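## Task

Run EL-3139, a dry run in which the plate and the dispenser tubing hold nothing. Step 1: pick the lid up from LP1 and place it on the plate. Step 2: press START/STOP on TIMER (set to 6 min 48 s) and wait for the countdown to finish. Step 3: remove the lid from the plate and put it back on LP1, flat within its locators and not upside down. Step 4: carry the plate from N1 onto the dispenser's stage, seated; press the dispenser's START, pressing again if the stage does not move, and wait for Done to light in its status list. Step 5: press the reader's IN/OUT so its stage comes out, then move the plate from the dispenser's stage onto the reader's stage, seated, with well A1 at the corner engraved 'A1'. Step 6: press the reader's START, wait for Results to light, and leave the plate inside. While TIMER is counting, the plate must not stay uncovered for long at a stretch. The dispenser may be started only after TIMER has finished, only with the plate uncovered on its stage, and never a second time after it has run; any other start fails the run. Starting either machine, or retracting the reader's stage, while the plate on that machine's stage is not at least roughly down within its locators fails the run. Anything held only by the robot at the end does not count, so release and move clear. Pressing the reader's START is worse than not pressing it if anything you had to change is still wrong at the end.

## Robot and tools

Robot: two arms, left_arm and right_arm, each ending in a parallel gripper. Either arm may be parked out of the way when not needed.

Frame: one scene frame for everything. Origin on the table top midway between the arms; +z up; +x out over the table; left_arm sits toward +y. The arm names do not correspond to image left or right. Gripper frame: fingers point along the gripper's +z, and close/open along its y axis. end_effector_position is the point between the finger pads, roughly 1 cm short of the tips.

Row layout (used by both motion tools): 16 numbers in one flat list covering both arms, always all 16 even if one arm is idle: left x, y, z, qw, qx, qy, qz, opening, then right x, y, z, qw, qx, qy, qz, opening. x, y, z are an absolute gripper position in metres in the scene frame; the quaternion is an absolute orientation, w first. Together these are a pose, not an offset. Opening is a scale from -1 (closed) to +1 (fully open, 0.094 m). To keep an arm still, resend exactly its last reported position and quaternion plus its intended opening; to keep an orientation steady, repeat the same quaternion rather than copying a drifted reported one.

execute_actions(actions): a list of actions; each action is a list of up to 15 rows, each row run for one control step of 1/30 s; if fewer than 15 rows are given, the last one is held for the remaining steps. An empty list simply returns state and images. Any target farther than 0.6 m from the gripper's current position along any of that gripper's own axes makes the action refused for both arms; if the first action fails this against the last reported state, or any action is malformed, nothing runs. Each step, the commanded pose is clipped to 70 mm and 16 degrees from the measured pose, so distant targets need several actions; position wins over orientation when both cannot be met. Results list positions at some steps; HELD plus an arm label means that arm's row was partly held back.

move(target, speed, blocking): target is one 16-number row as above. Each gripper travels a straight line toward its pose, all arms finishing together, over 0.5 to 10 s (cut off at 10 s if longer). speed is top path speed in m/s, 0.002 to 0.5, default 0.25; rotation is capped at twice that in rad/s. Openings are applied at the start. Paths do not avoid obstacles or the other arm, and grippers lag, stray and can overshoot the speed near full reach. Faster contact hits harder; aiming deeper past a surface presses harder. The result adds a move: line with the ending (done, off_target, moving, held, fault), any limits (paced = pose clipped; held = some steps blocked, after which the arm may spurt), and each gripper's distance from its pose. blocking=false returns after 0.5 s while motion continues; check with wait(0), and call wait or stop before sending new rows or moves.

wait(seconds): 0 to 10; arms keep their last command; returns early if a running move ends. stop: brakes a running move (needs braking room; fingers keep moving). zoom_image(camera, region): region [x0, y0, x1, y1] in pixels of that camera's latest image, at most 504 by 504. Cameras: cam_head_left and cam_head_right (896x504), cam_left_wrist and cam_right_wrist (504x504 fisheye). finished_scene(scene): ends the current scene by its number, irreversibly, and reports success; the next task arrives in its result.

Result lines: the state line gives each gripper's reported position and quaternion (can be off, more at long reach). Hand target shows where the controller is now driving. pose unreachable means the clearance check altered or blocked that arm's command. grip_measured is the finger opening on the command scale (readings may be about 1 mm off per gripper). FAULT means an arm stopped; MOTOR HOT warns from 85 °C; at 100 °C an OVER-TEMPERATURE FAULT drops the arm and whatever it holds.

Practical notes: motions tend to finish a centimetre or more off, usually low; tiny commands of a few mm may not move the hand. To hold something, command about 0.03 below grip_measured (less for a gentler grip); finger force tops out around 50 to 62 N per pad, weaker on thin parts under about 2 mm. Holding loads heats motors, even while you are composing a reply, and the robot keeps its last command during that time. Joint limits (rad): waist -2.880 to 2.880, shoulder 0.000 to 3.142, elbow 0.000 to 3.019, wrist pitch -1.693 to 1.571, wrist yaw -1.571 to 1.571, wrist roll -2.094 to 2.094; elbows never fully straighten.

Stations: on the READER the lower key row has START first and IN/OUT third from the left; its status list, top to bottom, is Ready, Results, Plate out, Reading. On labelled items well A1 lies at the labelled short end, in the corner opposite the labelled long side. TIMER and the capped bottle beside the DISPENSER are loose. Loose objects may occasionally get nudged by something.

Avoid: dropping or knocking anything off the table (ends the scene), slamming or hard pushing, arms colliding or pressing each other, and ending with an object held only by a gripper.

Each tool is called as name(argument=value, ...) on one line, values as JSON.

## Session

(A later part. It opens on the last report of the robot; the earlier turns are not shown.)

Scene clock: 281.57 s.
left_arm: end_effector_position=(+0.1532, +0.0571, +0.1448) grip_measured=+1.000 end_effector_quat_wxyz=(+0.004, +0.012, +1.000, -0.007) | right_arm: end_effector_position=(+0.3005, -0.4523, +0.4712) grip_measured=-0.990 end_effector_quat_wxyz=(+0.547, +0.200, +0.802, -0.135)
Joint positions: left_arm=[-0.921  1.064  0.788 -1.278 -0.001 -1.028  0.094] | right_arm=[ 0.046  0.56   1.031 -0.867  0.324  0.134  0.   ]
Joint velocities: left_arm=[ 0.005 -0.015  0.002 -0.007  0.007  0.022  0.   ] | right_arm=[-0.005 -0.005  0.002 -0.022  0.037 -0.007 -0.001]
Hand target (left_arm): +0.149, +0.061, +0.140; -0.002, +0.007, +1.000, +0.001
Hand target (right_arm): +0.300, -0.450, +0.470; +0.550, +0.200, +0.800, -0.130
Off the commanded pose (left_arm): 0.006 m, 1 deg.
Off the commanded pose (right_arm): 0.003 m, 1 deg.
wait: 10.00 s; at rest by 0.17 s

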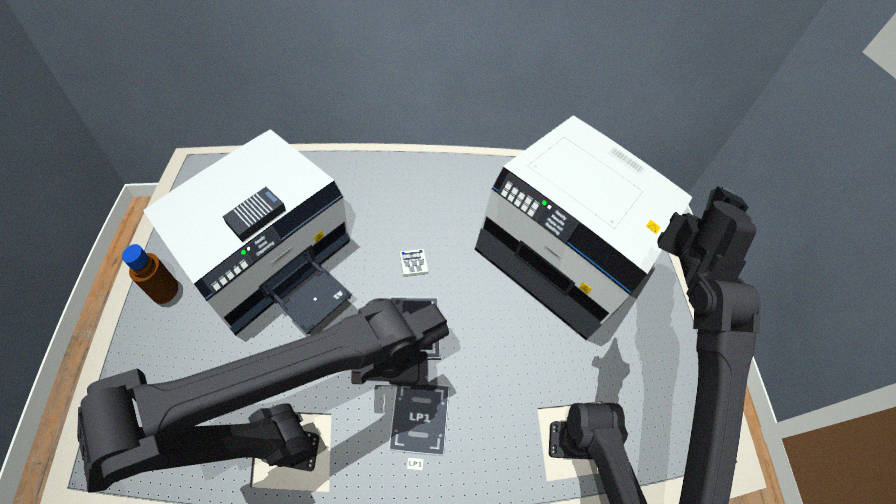

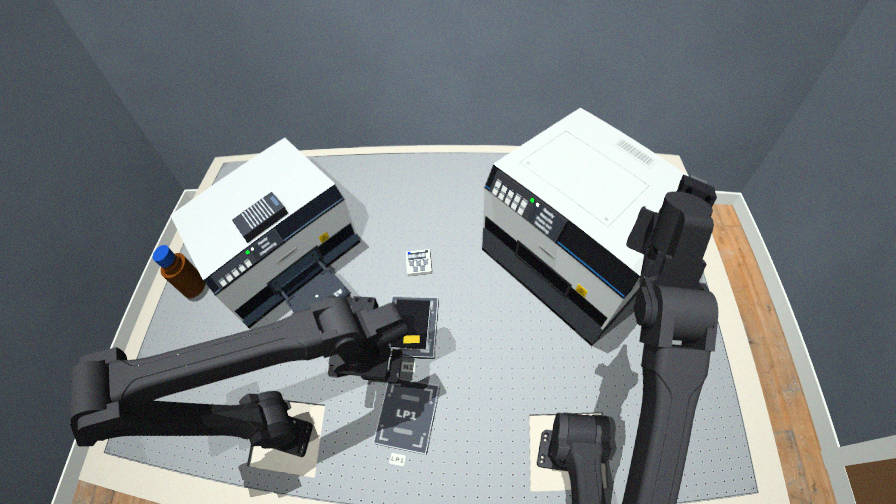

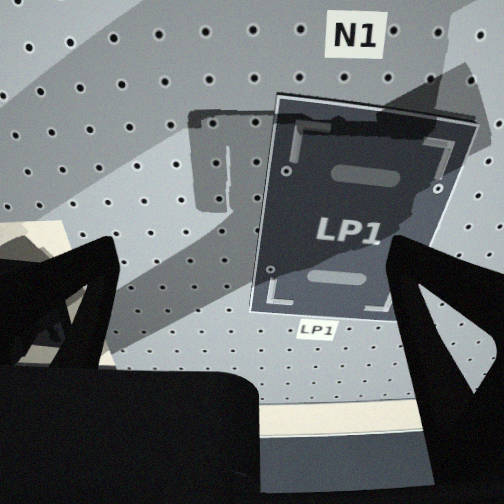

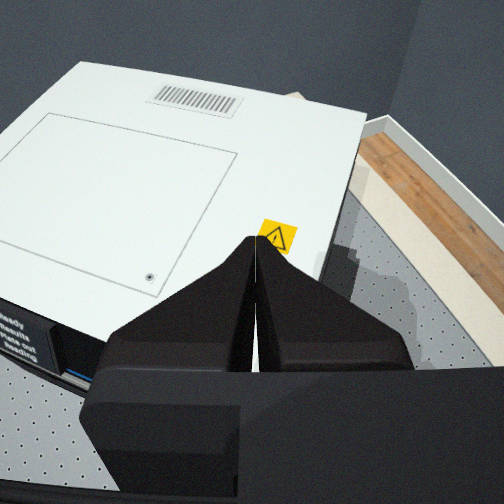

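wait(seconds=10)

wait(seconds=10)

wait(seconds=10)

wait(seconds=10)

wait(seconds=10)

wait(seconds=10)

wait(seconds=10)

Scene clock: 293.87 s.
left_arm: end_effector_position=(+0.1532, +0.0571, +0.1448) grip_measured=+1.000 end_effector_quat_wxyz=(+0.004, +0.012, +1.000, -0.007) | right_arm: end_effector_position=(+0.3005, -0.4523, +0.4712) grip_measured=-0.990 end_effector_quat_wxyz=(+0.547, +0.200, +0.802, -0.135)
Joint positions: left_arm=[-0.921  1.064  0.788 -1.278 -0.001 -1.028  0.094] | right_arm=[ 0.046  0.56   1.031 -0.867  0.324  0.134  0.   ]
Joint velocities: left_arm=[-0.005 -0.005 -0.012  0.022  0.007 -0.022  0.   ] | right_arm=[-0.015 -0.005 -0.012  0.002  0.081  0.037  0.001]
Hand target (left_arm): +0.149, +0.061, +0.140; -0.002, +0.007, +1.000, +0.001
Hand target (right_arm): +0.300, -0.450, +0.470; +0.550, +0.200, +0.800, -0.130
Off the commanded pose (left_arm): 0.006 m, 1 deg.
Off the commanded pose (right_arm): 0.003 m, 1 deg.
wait: 10.00 s; at rest from the start

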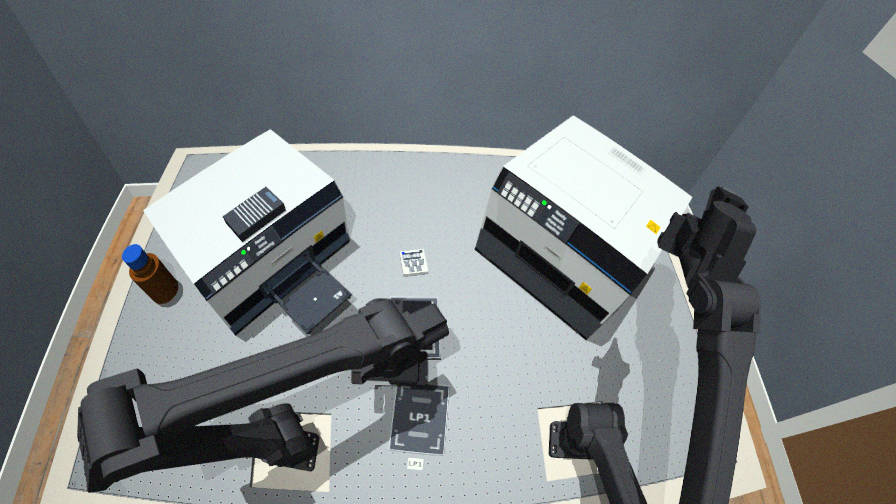

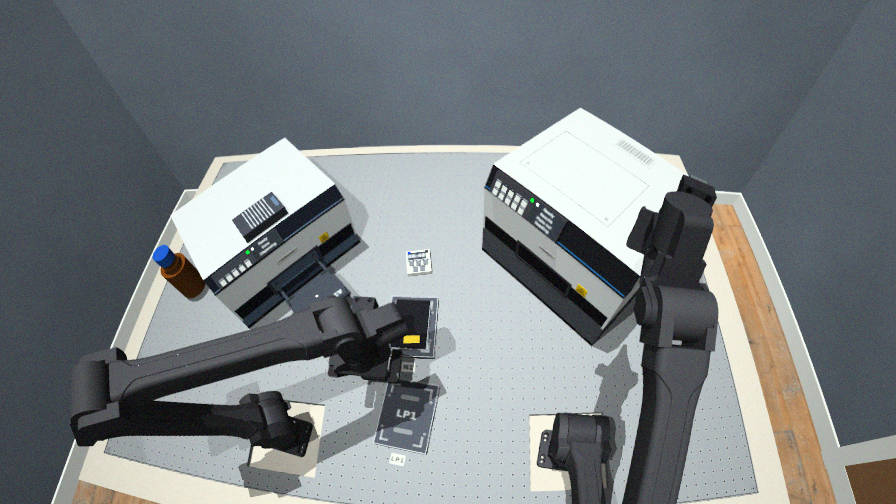

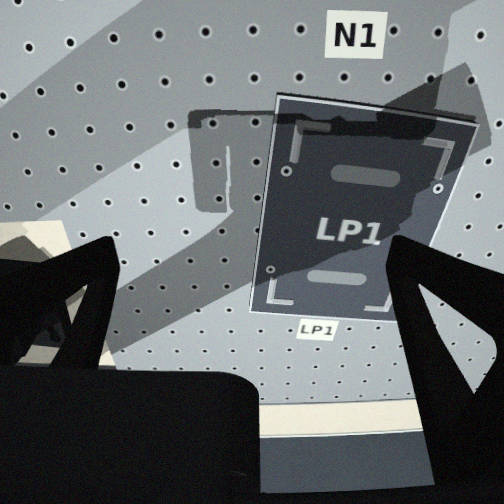

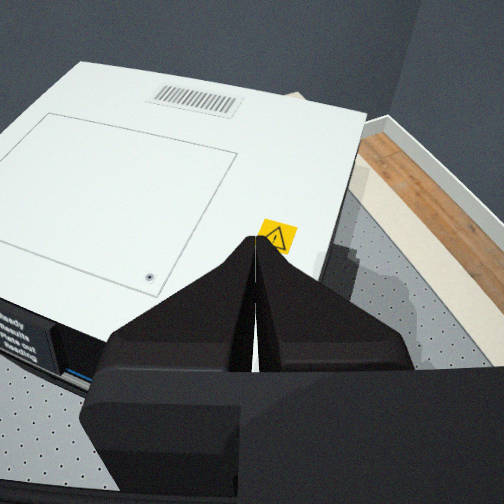

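Scene clock: 303.87 s.
left_arm: end_effector_position=(+0.1532, +0.0571, +0.1448) grip_measured=+1.000 end_effector_quat_wxyz=(+0.004, +0.012, +1.000, -0.007) | right_arm: end_effector_position=(+0.3005, -0.4523, +0.4712) grip_measured=-0.990 end_effector_quat_wxyz=(+0.547, +0.200, +0.802, -0.135)
Joint positions: left_arm=[-0.921  1.064  0.788 -1.278 -0.001 -1.028  0.094] | right_arm=[ 0.046  0.56   1.031 -0.867  0.324  0.134  0.   ]
Joint velocities: left_arm=[-0.005 -0.005 -0.027  0.007  0.007 -0.007  0.   ] | right_arm=[ 0.005  0.005 -0.012 -0.007  0.051 -0.022 -0.   ]
Hand target (left_arm): +0.149, +0.061, +0.140; -0.002, +0.007, +1.000, +0.001
Hand target (right_arm): +0.300, -0.450, +0.470; +0.550, +0.200, +0.800, -0.130
Off the commanded pose (left_arm): 0.006 m, 1 deg.
Off the commanded pose (right_arm): 0.003 m, 1 deg.
wait: 10.00 s; at rest by 0.17 s

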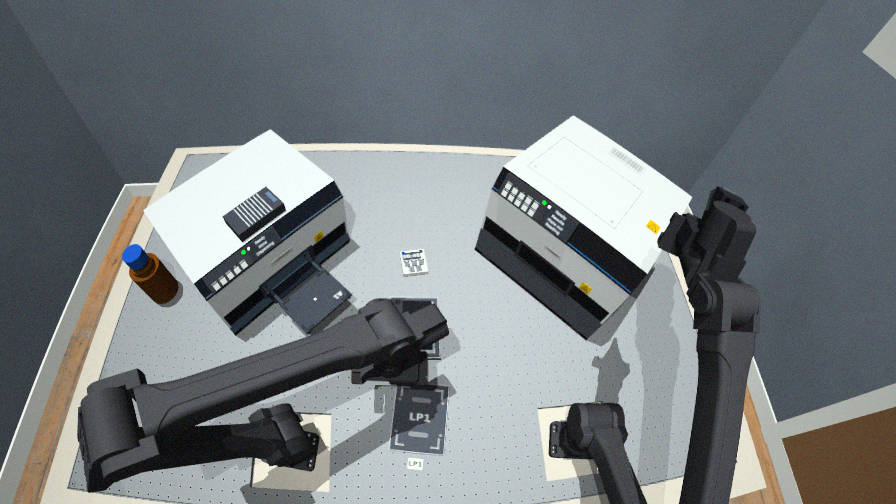

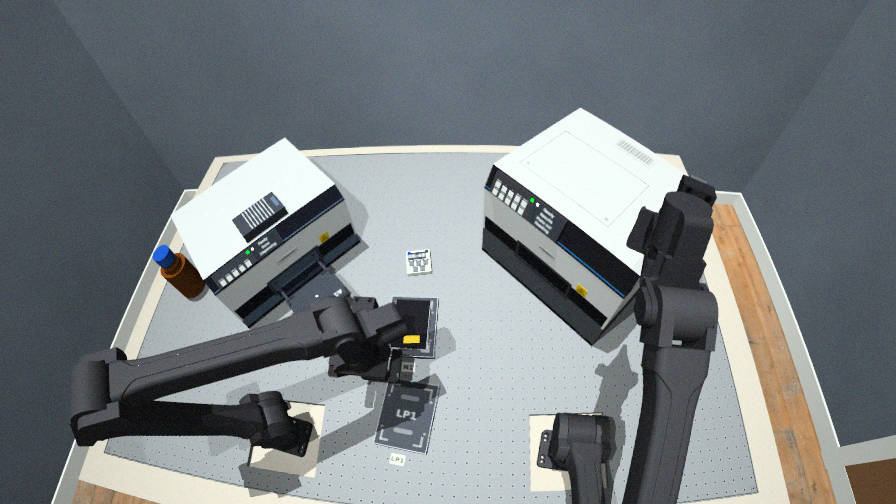

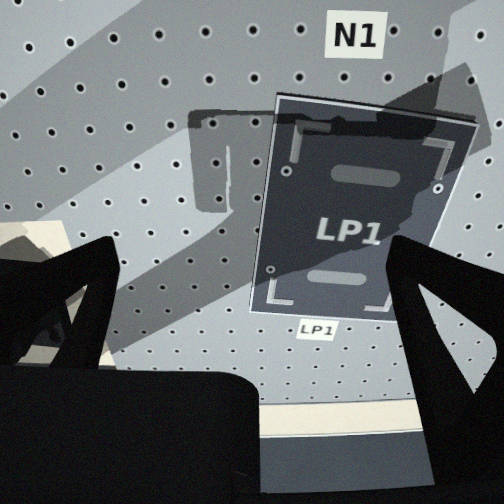

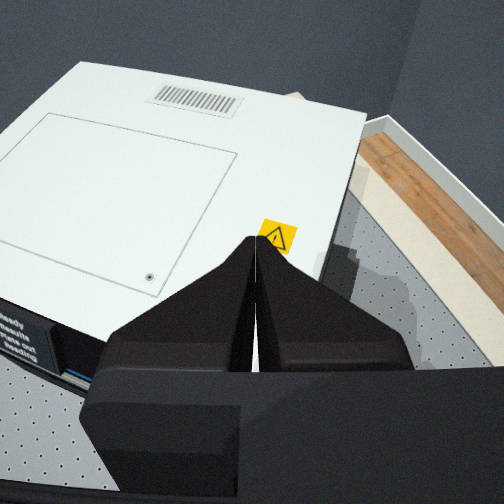

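Scene clock: 313.87 s.
left_arm: end_effector_position=(+0.1532, +0.0571, +0.1448) grip_measured=+1.000 end_effector_quat_wxyz=(+0.004, +0.012, +1.000, -0.007) | right_arm: end_effector_position=(+0.3005, -0.4523, +0.4712) grip_measured=-0.990 end_effector_quat_wxyz=(+0.547, +0.200, +0.802, -0.135)
Joint positions: left_arm=[-0.921  1.064  0.788 -1.278 -0.001 -1.028  0.094] | right_arm=[ 0.046  0.56   1.031 -0.867  0.324  0.134  0.   ]
Joint velocities: left_arm=[-0.015 -0.015 -0.012 -0.012 -0.007  0.037  0.   ] | right_arm=[-0.015 -0.015 -0.012 -0.002  0.007 -0.007  0.001]
Hand target (left_arm): +0.149, +0.061, +0.140; -0.002, +0.007, +1.000, +0.001
Hand target (right_arm): +0.300, -0.450, +0.470; +0.550, +0.200, +0.800, -0.130
Off the commanded pose (left_arm): 0.006 m, 1 deg.
Off the commanded pose (right_arm): 0.003 m, 1 deg.
wait: 10.00 s; at rest by 0.17 s

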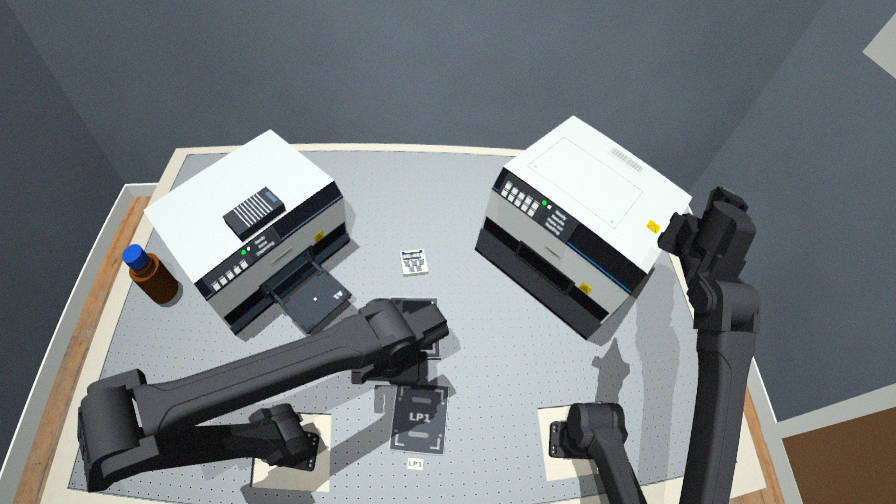

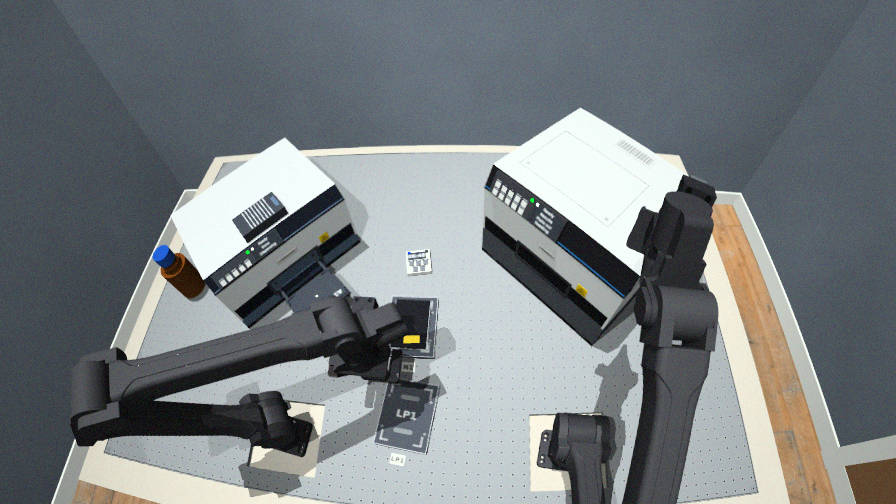

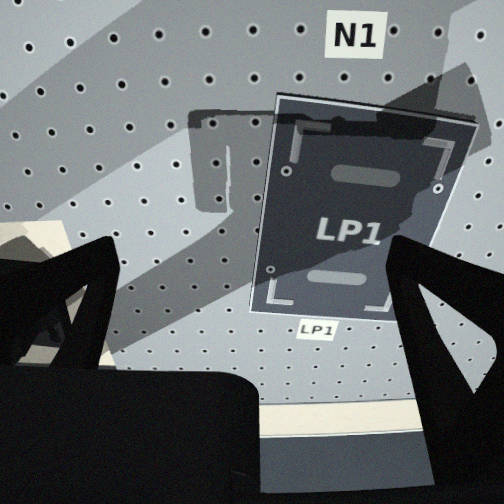

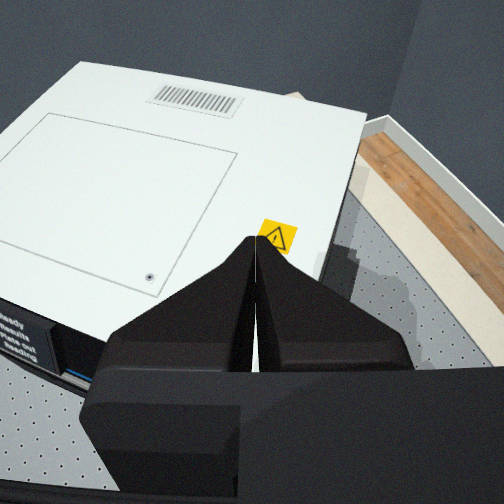

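Scene clock: 323.87 s.
left_arm: end_effector_position=(+0.1532, +0.0571, +0.1448) grip_measured=+1.000 end_effector_quat_wxyz=(+0.004, +0.012, +1.000, -0.007) | right_arm: end_effector_position=(+0.3005, -0.4523, +0.4712) grip_measured=-0.990 end_effector_quat_wxyz=(+0.547, +0.200, +0.802, -0.135)
Joint positions: left_arm=[-0.921  1.064  0.788 -1.278 -0.001 -1.028  0.094] | right_arm=[ 0.046  0.56   1.031 -0.867  0.324  0.134  0.   ]
Joint velocities: left_arm=[-0.015  0.005 -0.007 -0.012 -0.081 -0.022  0.   ] | right_arm=[ 0.005  0.015  0.002  0.007 -0.037  0.007 -0.   ]
Hand target (left_arm): +0.149, +0.061, +0.140; -0.002, +0.007, +1.000, +0.001
Hand target (right_arm): +0.300, -0.450, +0.470; +0.550, +0.200, +0.800, -0.130
Off the commanded pose (left_arm): 0.006 m, 1 deg.
Off the commanded pose (right_arm): 0.003 m, 1 deg.
wait: 10.00 s; at rest by 0.17 s

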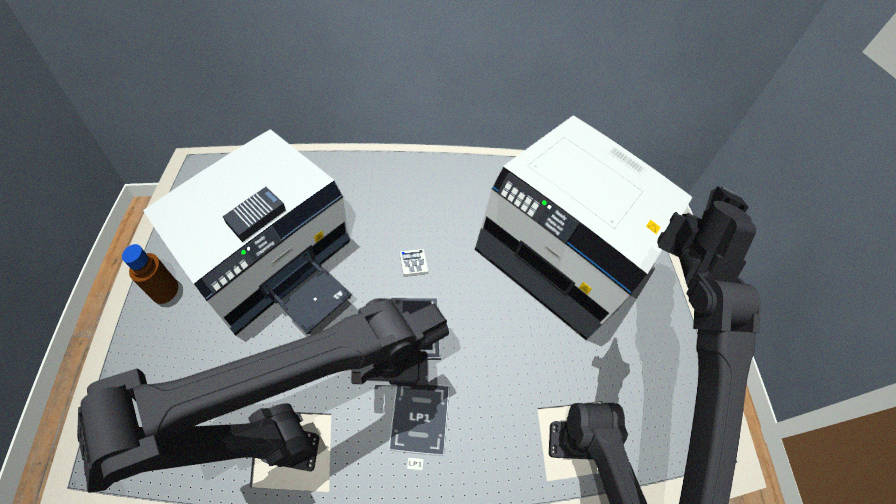

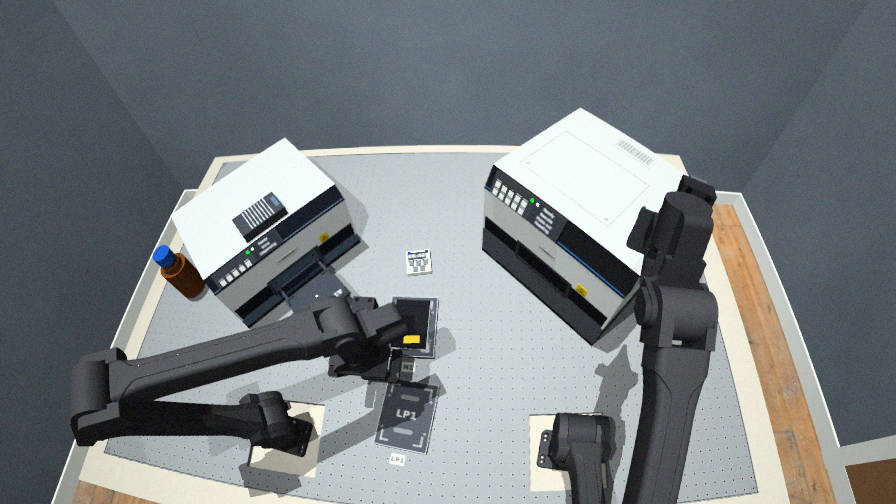

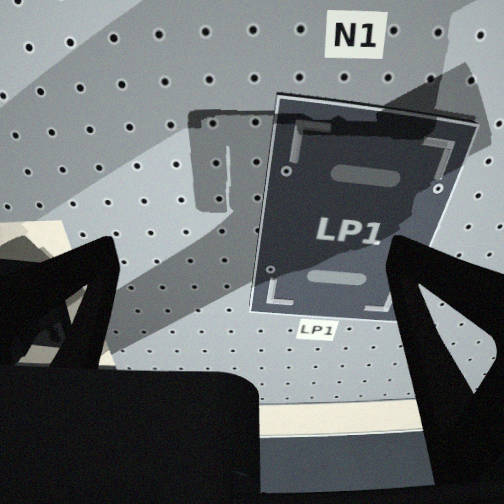

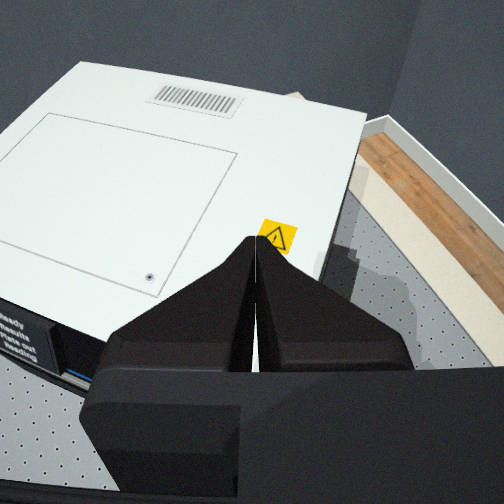

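Scene clock: 333.87 s.
left_arm: end_effector_position=(+0.1532, +0.0571, +0.1448) grip_measured=+1.000 end_effector_quat_wxyz=(+0.004, +0.012, +1.000, -0.007) | right_arm: end_effector_position=(+0.3005, -0.4523, +0.4712) grip_measured=-0.990 end_effector_quat_wxyz=(+0.547, +0.200, +0.802, -0.135)
Joint positions: left_arm=[-0.921  1.064  0.788 -1.278 -0.001 -1.028  0.094] | right_arm=[ 0.046  0.56   1.031 -0.867  0.324  0.134  0.   ]
Joint velocities: left_arm=[-0.024  0.005  0.007  0.002 -0.051  0.022  0.   ] | right_arm=[-0.005  0.015  0.002  0.012 -0.007 -0.081 -0.   ]
Hand target (left_arm): +0.149, +0.061, +0.140; -0.002, +0.007, +1.000, +0.001
Hand target (right_arm): +0.300, -0.450, +0.470; +0.550, +0.200, +0.800, -0.130
Off the commanded pose (left_arm): 0.006 m, 1 deg.
Off the commanded pose (right_arm): 0.003 m, 1 deg.
wait: 10.00 s; at rest by 0.17 s

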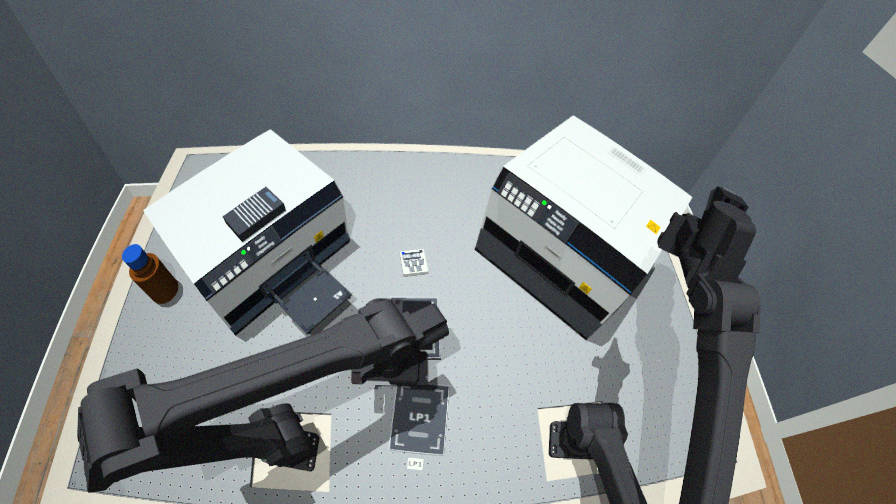

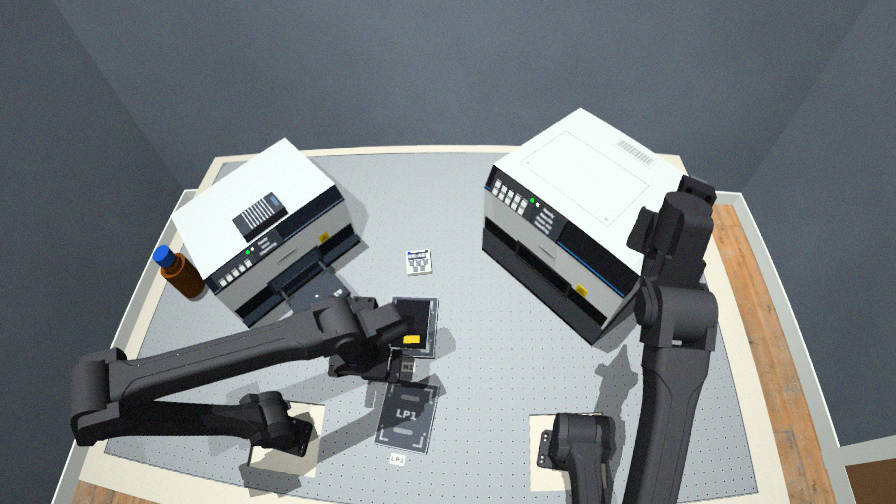

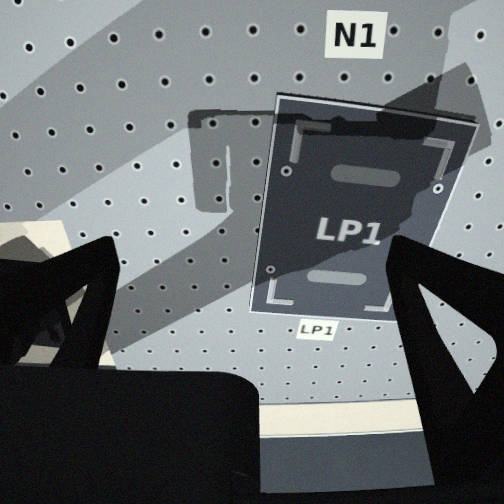

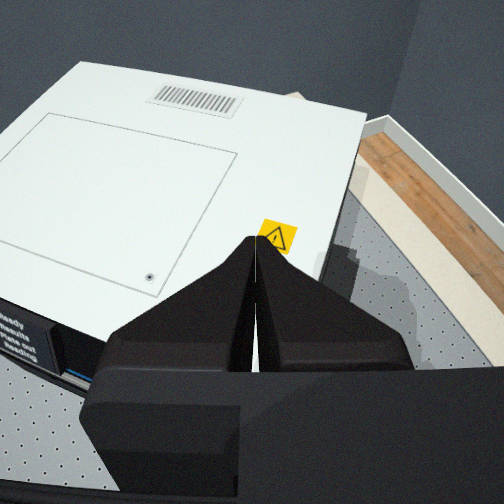

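Scene clock: 343.87 s.
left_arm: end_effector_position=(+0.1532, +0.0571, +0.1448) grip_measured=+1.000 end_effector_quat_wxyz=(+0.004, +0.012, +1.000, -0.007) | right_arm: end_effector_position=(+0.3005, -0.4523, +0.4712) grip_measured=-0.990 end_effector_quat_wxyz=(+0.547, +0.200, +0.802, -0.135)
Joint positions: left_arm=[-0.921  1.064  0.788 -1.278 -0.001 -1.028  0.094] | right_arm=[ 0.046  0.56   1.031 -0.867  0.324  0.134  0.   ]
Joint velocities: left_arm=[-0.005 -0.024 -0.002 -0.007 -0.022  0.022  0.   ] | right_arm=[-0.015 -0.005  0.007  0.002 -0.037  0.022  0.   ]
Hand target (left_arm): +0.149, +0.061, +0.140; -0.002, +0.007, +1.000, +0.001
Hand target (right_arm): +0.300, -0.450, +0.470; +0.550, +0.200, +0.800, -0.130
Off the commanded pose (left_arm): 0.006 m, 1 deg.
Off the commanded pose (right_arm): 0.003 m, 1 deg.
wait: 10.00 s; at rest by 0.17 s

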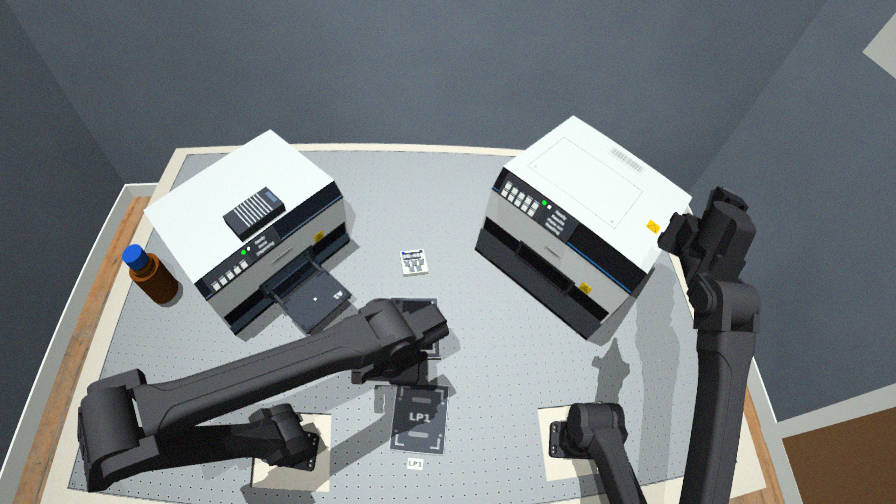

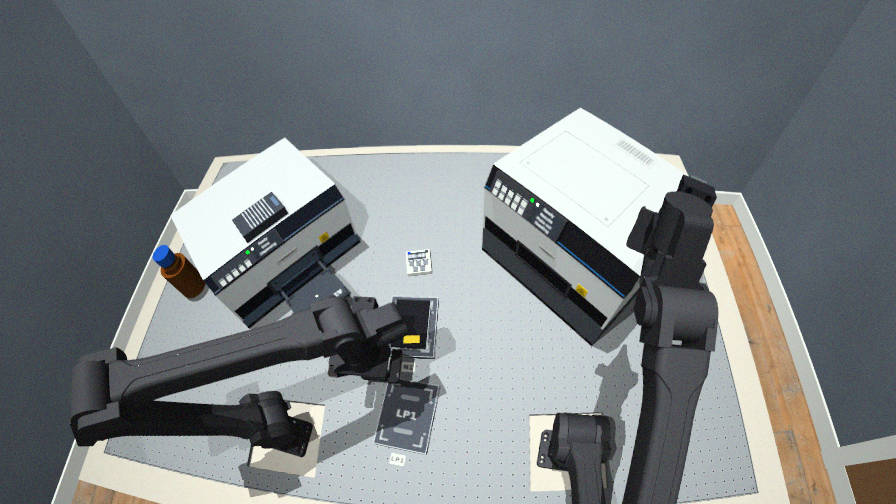

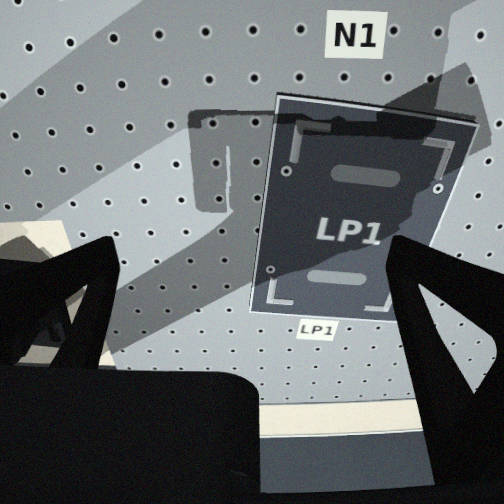

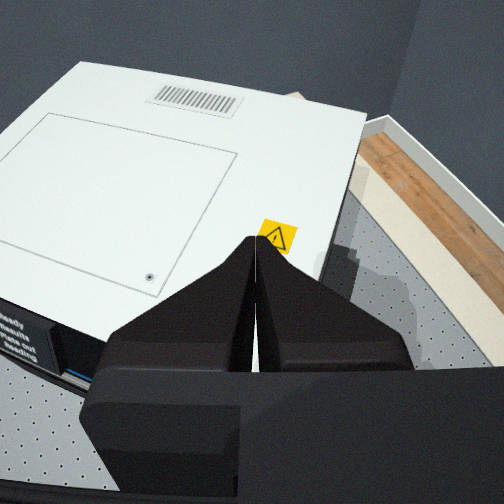

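Scene clock: 353.87 s.
left_arm: end_effector_position=(+0.1532, +0.0571, +0.1448) grip_measured=+1.000 end_effector_quat_wxyz=(+0.004, +0.012, +1.000, -0.007) | right_arm: end_effector_position=(+0.3005, -0.4523, +0.4712) grip_measured=-0.990 end_effector_quat_wxyz=(+0.547, +0.200, +0.802, -0.135)
Joint positions: left_arm=[-0.921  1.064  0.788 -1.278 -0.001 -1.028  0.094] | right_arm=[ 0.046  0.56   1.031 -0.867  0.324  0.134  0.   ]
Joint velocities: left_arm=[ 0.005  0.015 -0.007 -0.017  0.037  0.022  0.   ] | right_arm=[-0.005 -0.015 -0.022  0.012 -0.022  0.066  0.   ]
Hand target (left_arm): +0.149, +0.061, +0.140; -0.002, +0.007, +1.000, +0.001
Hand target (right_arm): +0.300, -0.450, +0.470; +0.550, +0.200, +0.800, -0.130
Off the commanded pose (left_arm): 0.006 m, 1 deg.
Off the commanded pose (right_arm): 0.003 m, 1 deg.
wait: 10.00 s; at rest by 0.17 s

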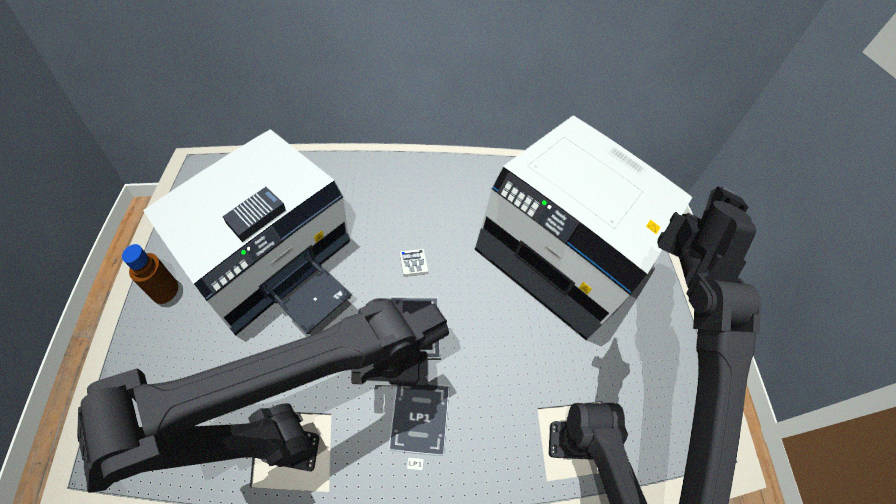

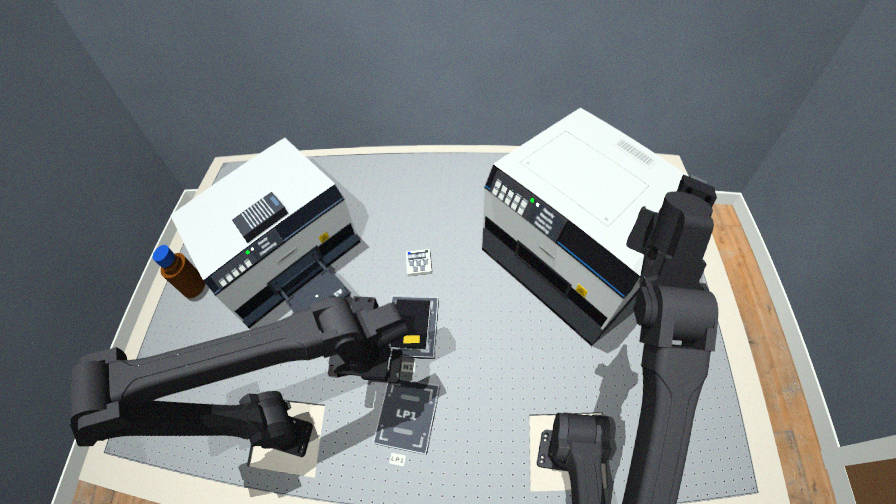

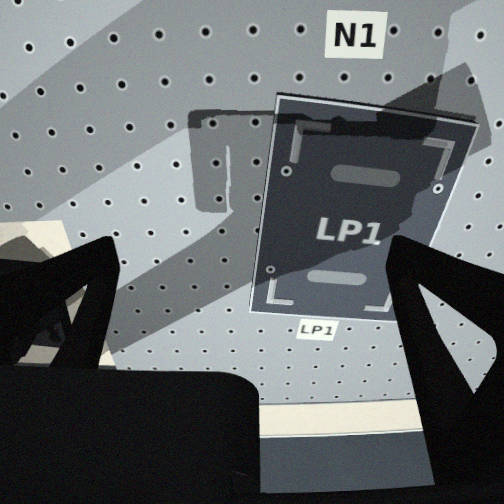

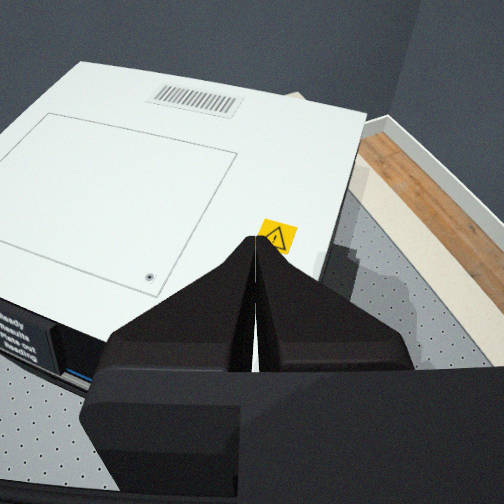

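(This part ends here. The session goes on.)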